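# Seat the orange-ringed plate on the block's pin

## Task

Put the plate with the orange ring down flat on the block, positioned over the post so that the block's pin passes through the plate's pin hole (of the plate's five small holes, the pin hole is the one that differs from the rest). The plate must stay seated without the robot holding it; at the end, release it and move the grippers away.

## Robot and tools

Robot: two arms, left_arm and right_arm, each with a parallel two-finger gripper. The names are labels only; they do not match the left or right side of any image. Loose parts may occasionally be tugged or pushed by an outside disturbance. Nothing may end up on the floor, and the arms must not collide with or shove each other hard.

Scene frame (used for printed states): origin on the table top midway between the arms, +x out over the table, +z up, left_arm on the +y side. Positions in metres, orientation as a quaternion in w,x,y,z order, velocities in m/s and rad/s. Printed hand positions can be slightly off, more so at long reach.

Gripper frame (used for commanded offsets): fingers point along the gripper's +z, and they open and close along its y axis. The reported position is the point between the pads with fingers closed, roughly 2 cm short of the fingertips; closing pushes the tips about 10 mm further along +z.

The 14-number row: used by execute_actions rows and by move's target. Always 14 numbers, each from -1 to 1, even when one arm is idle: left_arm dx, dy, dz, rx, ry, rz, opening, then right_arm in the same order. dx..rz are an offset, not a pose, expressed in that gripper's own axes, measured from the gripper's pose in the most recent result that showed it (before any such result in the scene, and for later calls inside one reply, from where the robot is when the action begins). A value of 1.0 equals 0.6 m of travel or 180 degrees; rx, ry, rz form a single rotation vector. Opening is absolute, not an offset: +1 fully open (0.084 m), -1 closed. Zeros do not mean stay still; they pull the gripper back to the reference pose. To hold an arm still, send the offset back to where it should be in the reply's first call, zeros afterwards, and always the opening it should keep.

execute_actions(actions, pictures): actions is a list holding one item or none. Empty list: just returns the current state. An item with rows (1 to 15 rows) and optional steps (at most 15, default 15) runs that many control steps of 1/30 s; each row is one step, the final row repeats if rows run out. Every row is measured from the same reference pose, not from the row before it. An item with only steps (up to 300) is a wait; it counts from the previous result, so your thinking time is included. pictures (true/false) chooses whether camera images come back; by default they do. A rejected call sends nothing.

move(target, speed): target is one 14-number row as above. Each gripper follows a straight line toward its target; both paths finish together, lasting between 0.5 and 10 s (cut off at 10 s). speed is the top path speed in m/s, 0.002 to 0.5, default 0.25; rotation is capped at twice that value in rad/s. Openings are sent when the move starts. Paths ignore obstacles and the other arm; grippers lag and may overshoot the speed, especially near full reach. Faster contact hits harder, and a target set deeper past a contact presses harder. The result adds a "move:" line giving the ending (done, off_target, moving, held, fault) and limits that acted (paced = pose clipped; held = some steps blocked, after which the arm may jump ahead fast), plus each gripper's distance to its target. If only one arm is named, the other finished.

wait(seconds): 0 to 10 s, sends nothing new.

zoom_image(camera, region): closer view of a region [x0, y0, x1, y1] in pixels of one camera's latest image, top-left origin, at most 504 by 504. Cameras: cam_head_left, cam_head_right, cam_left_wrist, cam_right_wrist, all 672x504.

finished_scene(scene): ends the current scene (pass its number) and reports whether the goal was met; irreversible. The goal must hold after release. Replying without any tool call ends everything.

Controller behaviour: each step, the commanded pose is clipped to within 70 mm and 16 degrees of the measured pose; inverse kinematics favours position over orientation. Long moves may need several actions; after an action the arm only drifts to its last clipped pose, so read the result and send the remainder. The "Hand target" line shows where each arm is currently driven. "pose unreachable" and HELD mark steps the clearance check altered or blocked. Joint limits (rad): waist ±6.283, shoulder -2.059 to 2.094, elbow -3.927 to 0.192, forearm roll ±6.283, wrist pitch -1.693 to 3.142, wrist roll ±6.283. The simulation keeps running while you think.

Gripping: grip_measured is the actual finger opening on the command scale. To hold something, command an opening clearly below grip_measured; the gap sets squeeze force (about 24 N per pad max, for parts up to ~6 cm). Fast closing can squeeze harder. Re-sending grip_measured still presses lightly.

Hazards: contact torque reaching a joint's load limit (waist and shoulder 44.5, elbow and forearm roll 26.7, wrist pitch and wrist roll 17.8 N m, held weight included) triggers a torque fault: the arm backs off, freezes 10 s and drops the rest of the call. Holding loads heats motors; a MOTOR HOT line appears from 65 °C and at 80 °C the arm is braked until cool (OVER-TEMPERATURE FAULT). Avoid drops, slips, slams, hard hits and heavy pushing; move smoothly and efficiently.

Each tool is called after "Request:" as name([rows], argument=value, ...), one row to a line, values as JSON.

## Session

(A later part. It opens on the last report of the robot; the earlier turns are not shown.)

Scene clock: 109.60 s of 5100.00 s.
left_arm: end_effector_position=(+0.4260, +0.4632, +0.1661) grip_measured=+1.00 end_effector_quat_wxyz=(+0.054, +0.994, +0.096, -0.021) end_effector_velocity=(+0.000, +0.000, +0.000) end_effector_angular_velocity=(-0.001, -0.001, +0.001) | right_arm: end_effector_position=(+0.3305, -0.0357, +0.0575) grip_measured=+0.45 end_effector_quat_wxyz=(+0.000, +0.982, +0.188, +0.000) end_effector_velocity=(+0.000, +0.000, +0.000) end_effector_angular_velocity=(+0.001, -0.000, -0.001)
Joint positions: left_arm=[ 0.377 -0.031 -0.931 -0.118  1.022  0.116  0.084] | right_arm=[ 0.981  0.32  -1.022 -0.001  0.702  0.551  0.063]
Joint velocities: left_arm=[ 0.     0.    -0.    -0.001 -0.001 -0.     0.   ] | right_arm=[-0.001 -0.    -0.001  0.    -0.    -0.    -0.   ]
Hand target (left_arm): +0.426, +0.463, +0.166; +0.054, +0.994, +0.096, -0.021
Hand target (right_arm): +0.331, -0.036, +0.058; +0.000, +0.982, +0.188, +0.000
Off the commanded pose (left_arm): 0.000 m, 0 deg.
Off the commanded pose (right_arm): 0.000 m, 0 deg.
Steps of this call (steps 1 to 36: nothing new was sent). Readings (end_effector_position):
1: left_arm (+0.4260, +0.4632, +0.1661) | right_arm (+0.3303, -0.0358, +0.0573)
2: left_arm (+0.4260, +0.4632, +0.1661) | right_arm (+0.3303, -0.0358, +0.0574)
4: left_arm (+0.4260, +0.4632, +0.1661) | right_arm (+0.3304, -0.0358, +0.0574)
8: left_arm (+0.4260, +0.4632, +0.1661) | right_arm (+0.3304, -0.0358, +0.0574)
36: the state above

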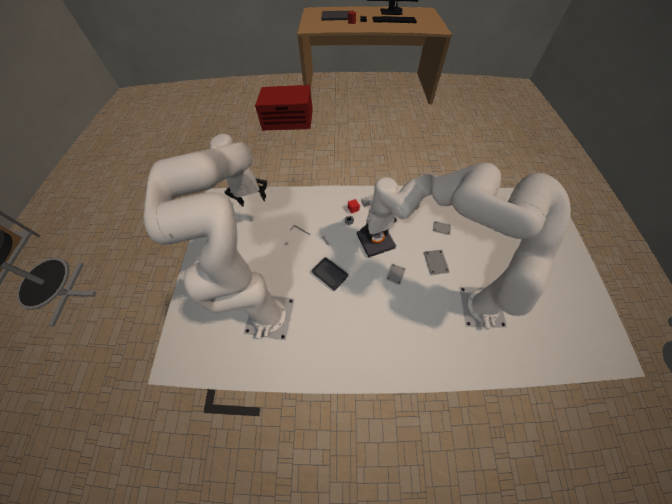

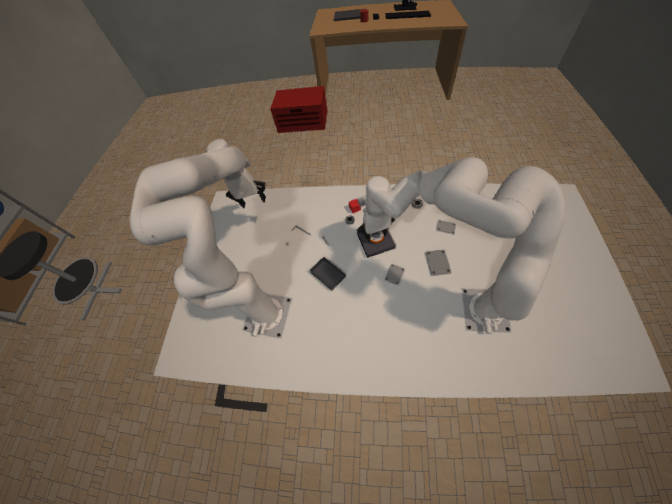

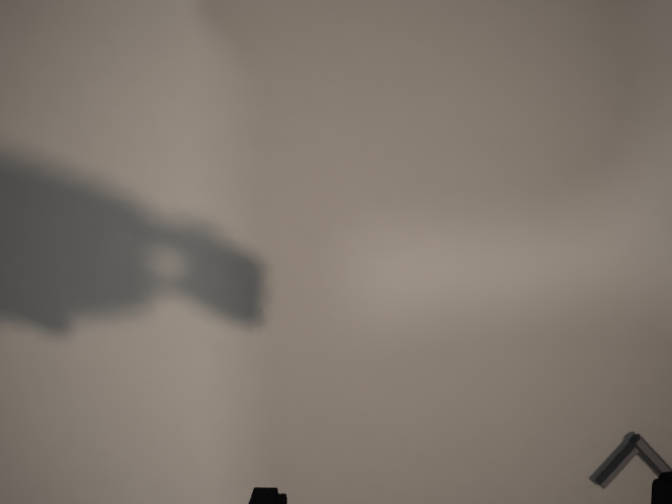

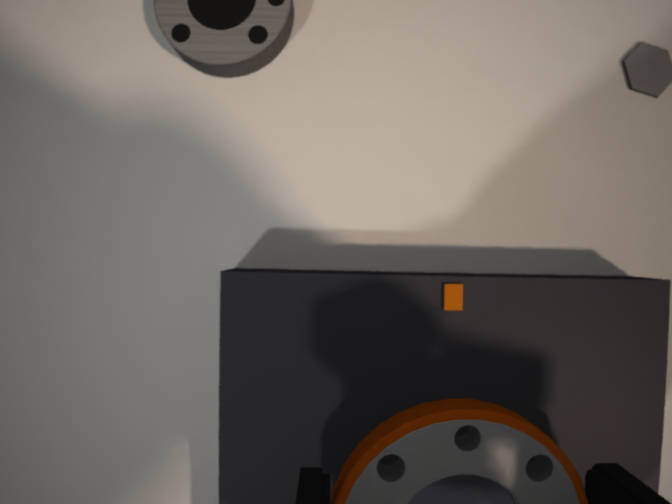

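Request:
move(target=[0,0,0,0,0,0,1, -0.0003,0,0.0075,0,0,0,-0.6], speed=0.005)

Request:
wait(seconds=0.6)

Request:
zoom_image(camera="cam_right_wrist", region=[340, 384, 600, 504])

Scene clock: 112.87 s of 5100.00 s.
left_arm: end_effector_position=(+0.4260, +0.4632, +0.1661) grip_measured=+1.00 end_effector_quat_wxyz=(+0.054, +0.994, +0.096, -0.021) end_effector_velocity=(+0.000, +0.000, +0.000) end_effector_angular_velocity=(+0.001, -0.001, -0.001) | right_arm: end_effector_position=(+0.3304, -0.0357, +0.0531) grip_measured=+0.45 end_effector_quat_wxyz=(+0.000, +0.982, +0.188, +0.000) end_effector_velocity=(+0.001, -0.000, -0.000) end_effector_angular_velocity=(-0.000, -0.002, +0.002)
Joint positions: left_arm=[ 0.377 -0.031 -0.931 -0.118  1.022  0.116  0.084] | right_arm=[ 0.981  0.329 -1.02  -0.001  0.691  0.551  0.063]
Joint velocities: left_arm=[ 0.    -0.001 -0.     0.001 -0.     0.     0.   ] | right_arm=[-0.001  0.    -0.    -0.002 -0.001 -0.001 -0.   ]
Hand target (left_arm): +0.426, +0.463, +0.166; +0.054, +0.994, +0.096, -0.021
Hand target (right_arm): +0.330, -0.036, +0.053; +0.000, +0.982, +0.188, +0.000
Off the commanded pose (left_arm): 0.000 m, 0 deg.
Off the commanded pose (right_arm): 0.000 m, 0 deg.
move: done

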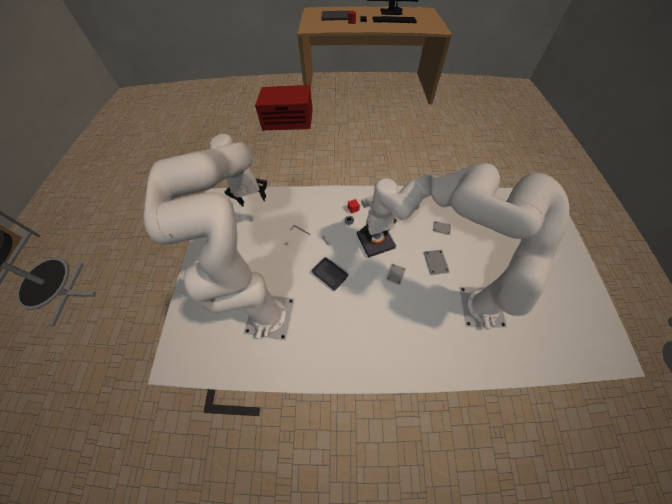

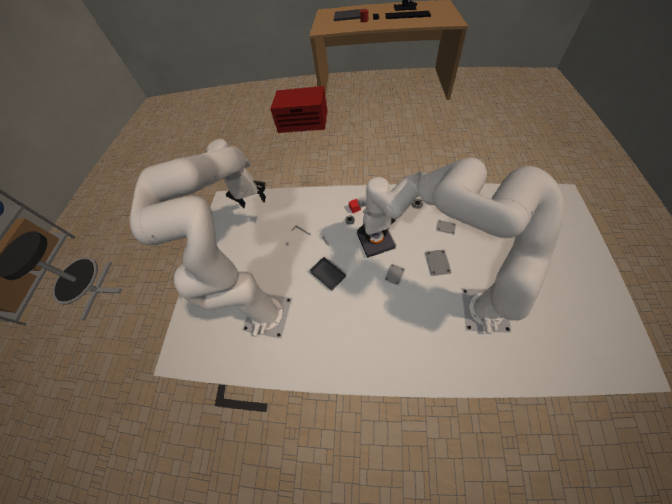

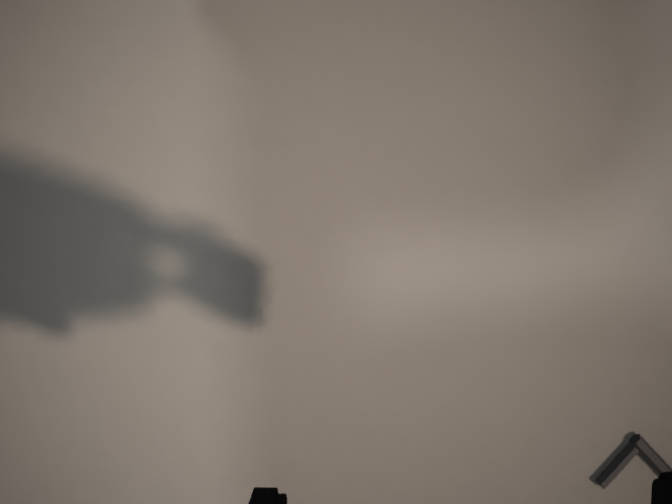

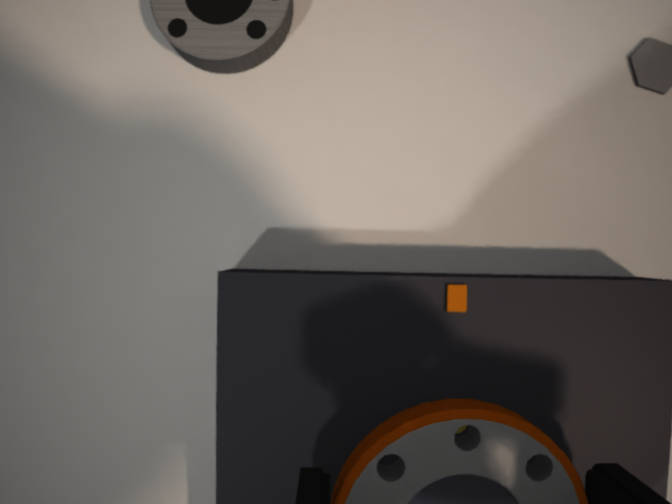

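Scene clock: 113.47 s of 5100.00 s.
left_arm: end_effector_position=(+0.4260, +0.4632, +0.1661) grip_measured=+1.00 end_effector_quat_wxyz=(+0.054, +0.994, +0.096, -0.021) end_effector_velocity=(+0.000, -0.000, +0.000) end_effector_angular_velocity=(+0.000, -0.000, -0.000) | right_arm: end_effector_position=(+0.3304, -0.0358, +0.0530) grip_measured=+0.45 end_effector_quat_wxyz=(+0.000, +0.982, +0.188, +0.000) end_effector_velocity=(+0.001, -0.001, -0.000) end_effector_angular_velocity=(-0.001, -0.000, -0.001)
Joint positions: left_arm=[ 0.377 -0.031 -0.931 -0.118  1.022  0.116  0.084] | right_arm=[ 0.981  0.329 -1.02  -0.001  0.691  0.551  0.063]
Joint velocities: left_arm=[-0.001 -0.    -0.     0.     0.    -0.    -0.   ] | right_arm=[-0.002  0.     0.    -0.001  0.    -0.    -0.   ]
Hand target (left_arm): +0.426, +0.463, +0.166; +0.054, +0.994, +0.096, -0.021
Hand target (right_arm): +0.330, -0.036, +0.053; +0.000, +0.982, +0.188, +0.000
Off the commanded pose (left_arm): 0.000 m, 0 deg.
Off the commanded pose (right_arm): 0.000 m, 0 deg.
Steps of this call (steps 1 to 18: nothing new was sent). Readings (end_effector_position):
1: left_arm (+0.4260, +0.4632, +0.1661) | right_arm (+0.3304, -0.0357, +0.0531)
2: left_arm (+0.4260, +0.4632, +0.1661) | right_arm (+0.3304, -0.0357, +0.0531)
4: left_arm (+0.4260, +0.4632, +0.1661) | right_arm (+0.3304, -0.0357, +0.0531)
8: left_arm (+0.4260, +0.4632, +0.1661) | right_arm (+0.3304, -0.0357, +0.0531)
18: the state above

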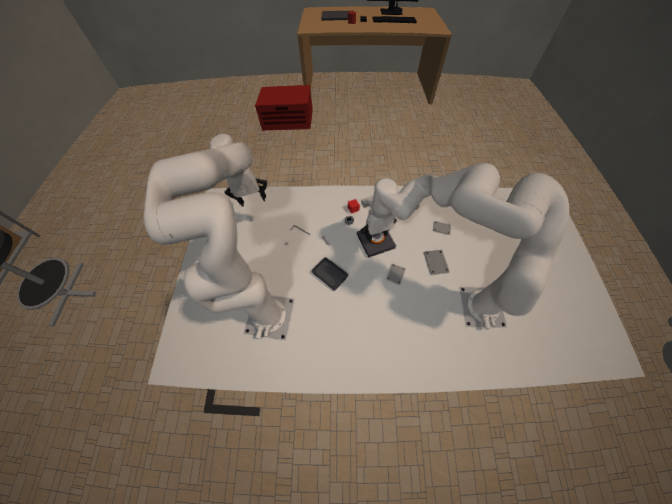

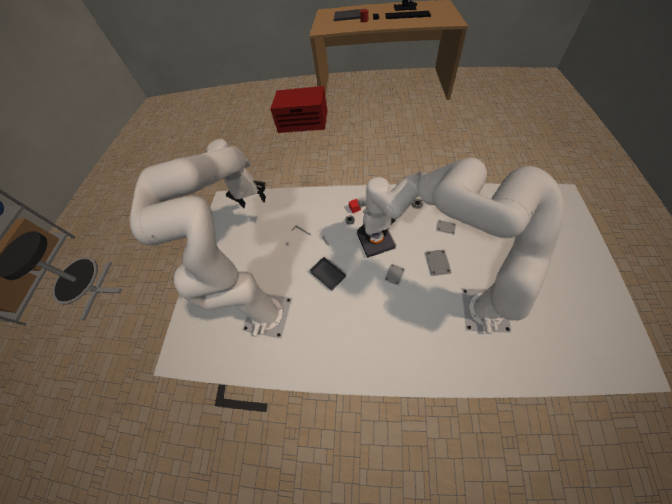

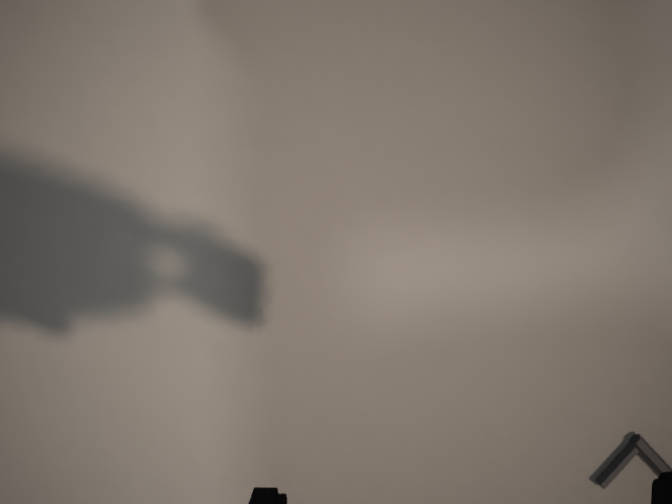

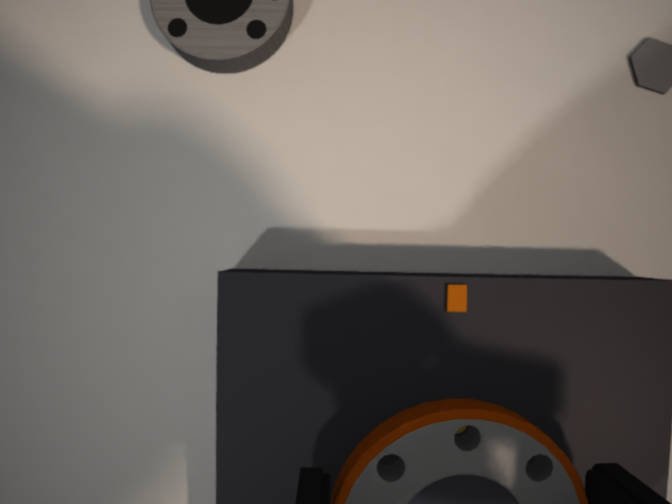

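Region (340, 384, 600, 504) of cam_right_wrist's 672x504 image, scaled by 1.938, with more detail than that image has; it fills the top 233 rows of this view, and the rest is white.

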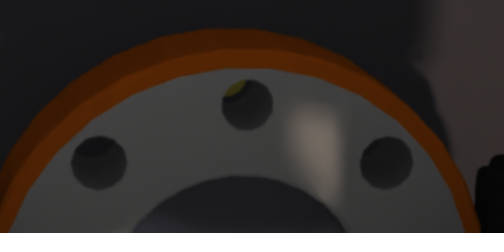

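Going well. Descend to 0.047.

Request:
move(target=[0,0,0,0,0,0,1, 0,0,0.01,0,0,0,-0.6], speed=0.005)

Request:
wait(seconds=0.6)

Request:
zoom_image(camera="cam_right_wrist", region=[340, 384, 600, 504])

Scene clock: 117.27 s of 5100.00 s.
left_arm: end_effector_position=(+0.4260, +0.4632, +0.1661) grip_measured=+1.00 end_effector_quat_wxyz=(+0.054, +0.994, +0.096, -0.021) end_effector_velocity=(+0.000, +0.000, +0.000) end_effector_angular_velocity=(+0.001, -0.001, +0.001) | right_arm: end_effector_position=(+0.3307, -0.0357, +0.0479) grip_measured=+0.45 end_effector_quat_wxyz=(-0.000, +0.982, +0.187, +0.001) end_effector_velocity=(+0.001, +0.000, -0.003) end_effector_angular_velocity=(+0.002, -0.001, -0.002)
Joint positions: left_arm=[ 0.377 -0.031 -0.931 -0.118  1.022  0.116  0.084] | right_arm=[ 0.981  0.34  -1.018 -0.001  0.677  0.551  0.063]
Joint velocities: left_arm=[ 0.    -0.001 -0.     0.    -0.    -0.001  0.   ] | right_arm=[-0.002  0.009 -0.002  0.001 -0.009 -0.001  0.   ]
Hand target (left_arm): +0.426, +0.463, +0.166; +0.054, +0.994, +0.096, -0.021
Hand target (right_arm): +0.330, -0.036, +0.047; +0.000, +0.982, +0.188, +0.000
Off the commanded pose (left_arm): 0.000 m, 0 deg.
Off the commanded pose (right_arm): 0.001 m, 0 deg.
move: done

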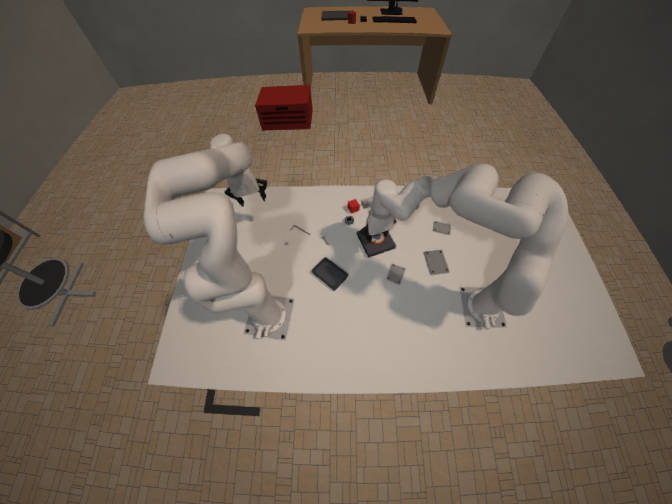

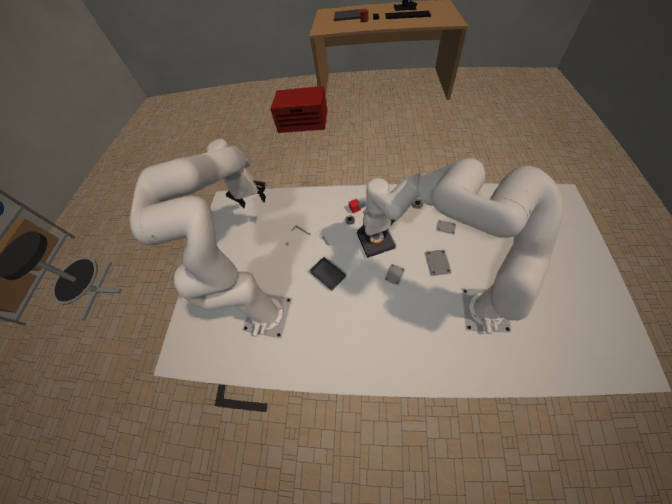

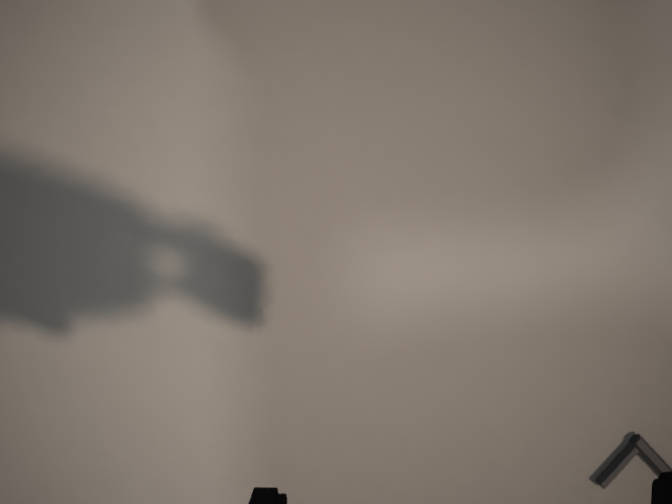

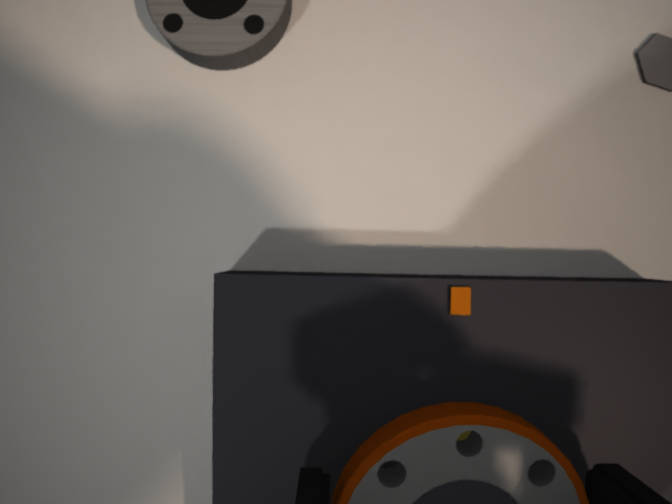

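Scene clock: 117.87 s of 5100.00 s.
left_arm: end_effector_position=(+0.4260, +0.4632, +0.1661) grip_measured=+1.00 end_effector_quat_wxyz=(+0.054, +0.994, +0.096, -0.021) end_effector_velocity=(-0.000, +0.000, +0.000) end_effector_angular_velocity=(+0.001, +0.001, +0.001) | right_arm: end_effector_position=(+0.3307, -0.0356, +0.0474) grip_measured=+0.45 end_effector_quat_wxyz=(-0.000, +0.982, +0.187, +0.001) end_effector_velocity=(-0.000, -0.000, -0.000) end_effector_angular_velocity=(-0.001, -0.001, +0.001)
Joint positions: left_arm=[ 0.377 -0.031 -0.931 -0.118  1.022  0.116  0.084] | right_arm=[ 0.981  0.341 -1.018 -0.001  0.676  0.551  0.063]
Joint velocities: left_arm=[ 0.001 -0.    -0.001  0.001  0.001 -0.001  0.   ] | right_arm=[ 0.     0.     0.001 -0.001 -0.001  0.001  0.   ]
Hand target (left_arm): +0.426, +0.463, +0.166; +0.054, +0.994, +0.096, -0.021
Hand target (right_arm): +0.330, -0.036, +0.047; +0.000, +0.982, +0.188, +0.000
Off the commanded pose (left_arm): 0.000 m, 0 deg.
Off the commanded pose (right_arm): 0.000 m, 0 deg.
Steps of this call (steps 1 to 18: nothing new was sent). Readings (end_effector_position):
1: left_arm (+0.4260, +0.4632, +0.1661) | right_arm (+0.3307, -0.0357, +0.0478)
2: left_arm (+0.4260, +0.4632, +0.1661) | right_arm (+0.3307, -0.0356, +0.0478)
4: left_arm (+0.4260, +0.4632, +0.1661) | right_arm (+0.3307, -0.0356, +0.0477)
8: left_arm (+0.4260, +0.4632, +0.1661) | right_arm (+0.3308, -0.0356, +0.0475)
18: the state above

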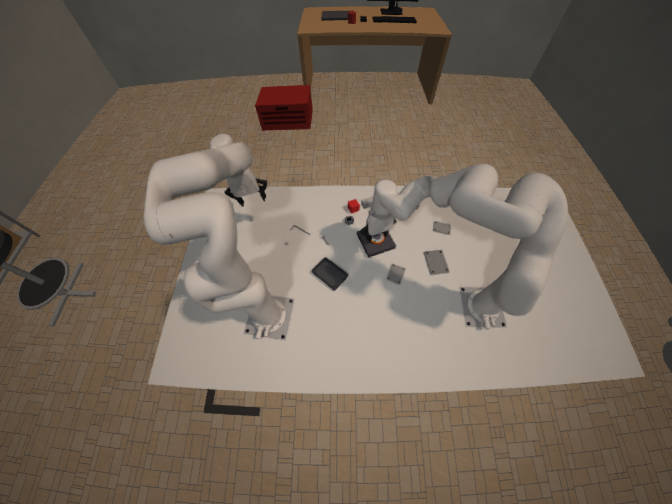

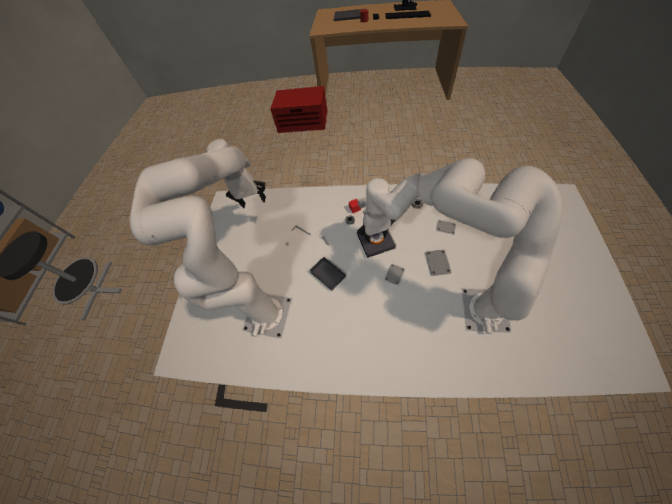

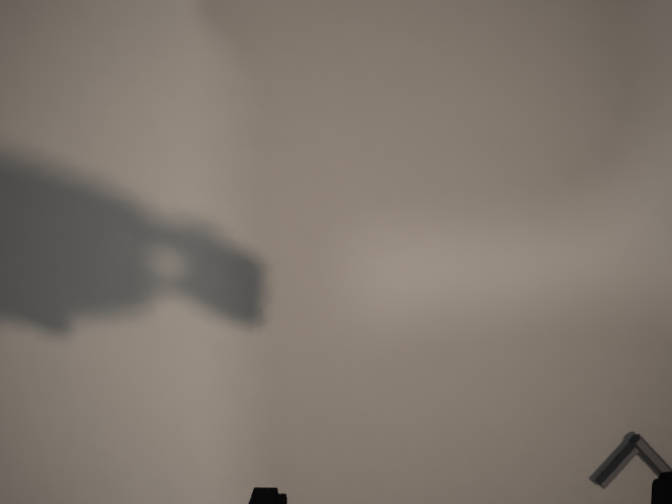

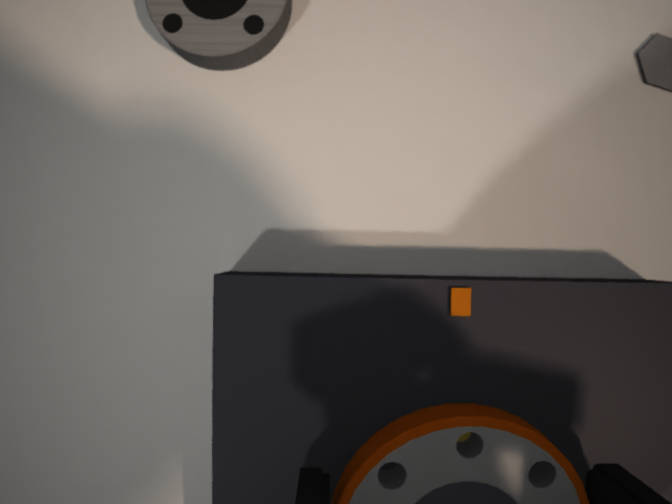

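Region (340, 384, 600, 504) of cam_right_wrist's 672x504 image, scaled by 1.938, with more detail than that image has; it fills the top 233 rows of this view, and the rest is white.

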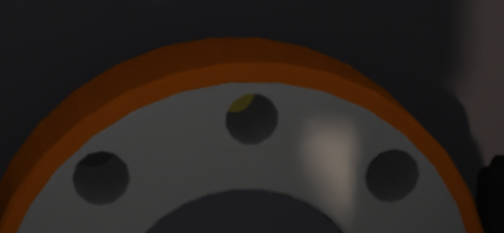

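Request:
move(target=[0,0,0,0,0,0,1, 0,0,-0.001,0,0,0,-0.6], speed=0.004)

Request:
zoom_image(camera="cam_right_wrist", region=[430, 410, 510, 480])

Scene clock: 121.57 s of 5100.00 s.
left_arm: end_effector_position=(+0.4260, +0.4632, +0.1661) grip_measured=+1.00 end_effector_quat_wxyz=(+0.054, +0.994, +0.096, -0.021) end_effector_velocity=(+0.000, -0.000, +0.000) end_effector_angular_velocity=(+0.001, +0.000, -0.001) | right_arm: end_effector_position=(+0.3305, -0.0358, +0.0473) grip_measured=+0.45 end_effector_quat_wxyz=(+0.000, +0.982, +0.187, +0.000) end_effector_velocity=(+0.000, -0.000, +0.000) end_effector_angular_velocity=(-0.001, -0.000, +0.001)
Joint positions: left_arm=[ 0.377 -0.031 -0.931 -0.118  1.022  0.116  0.084] | right_arm=[ 0.981  0.341 -1.018 -0.001  0.677  0.551  0.063]
Joint velocities: left_arm=[-0.001 -0.    -0.     0.001  0.    -0.    -0.   ] | right_arm=[-0.    -0.001 -0.001 -0.002  0.002  0.    -0.   ]
Hand target (left_arm): +0.426, +0.463, +0.166; +0.054, +0.994, +0.096, -0.021
Hand target (right_arm): +0.331, -0.036, +0.048; -0.000, +0.982, +0.187, +0.001
Off the commanded pose (left_arm): 0.000 m, 0 deg.
Off the commanded pose (right_arm): 0.001 m, 0 deg.
move: done

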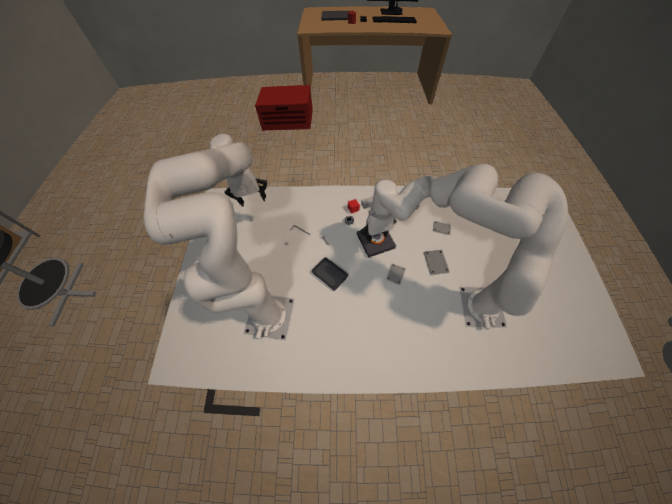

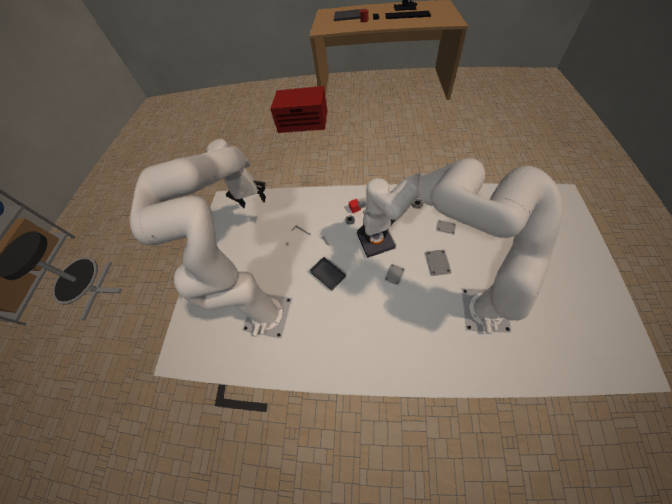

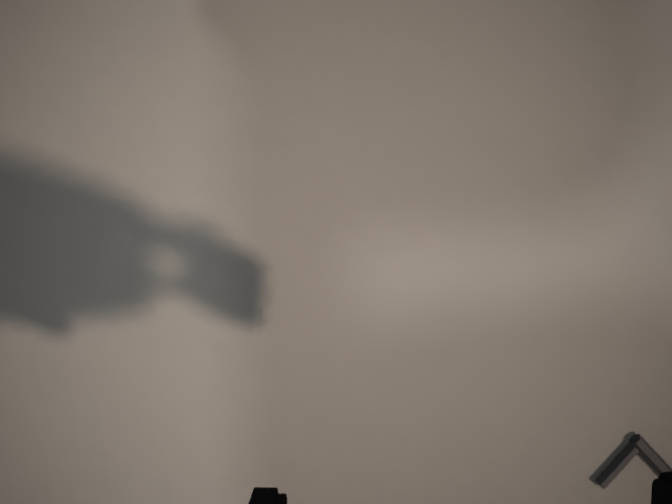

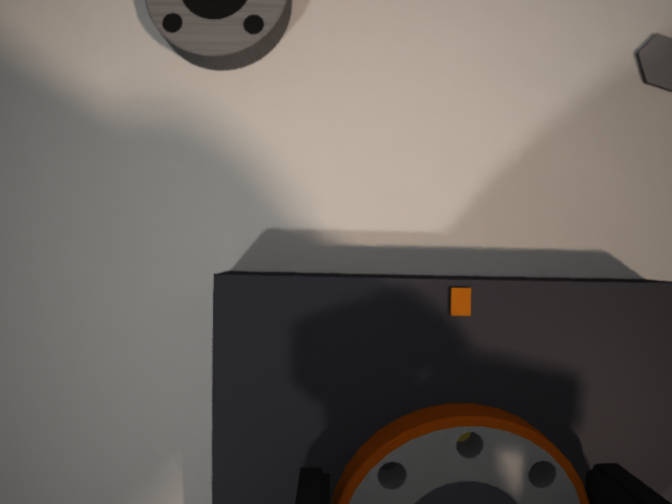

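Region (430, 410, 510, 480) of cam_right_wrist's 672x504 image, scaled by 6.300, with more detail than that image has; it fills the top 441 rows of this view, and the rest is white.

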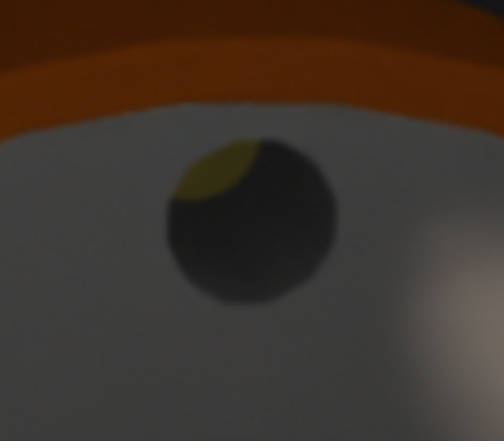

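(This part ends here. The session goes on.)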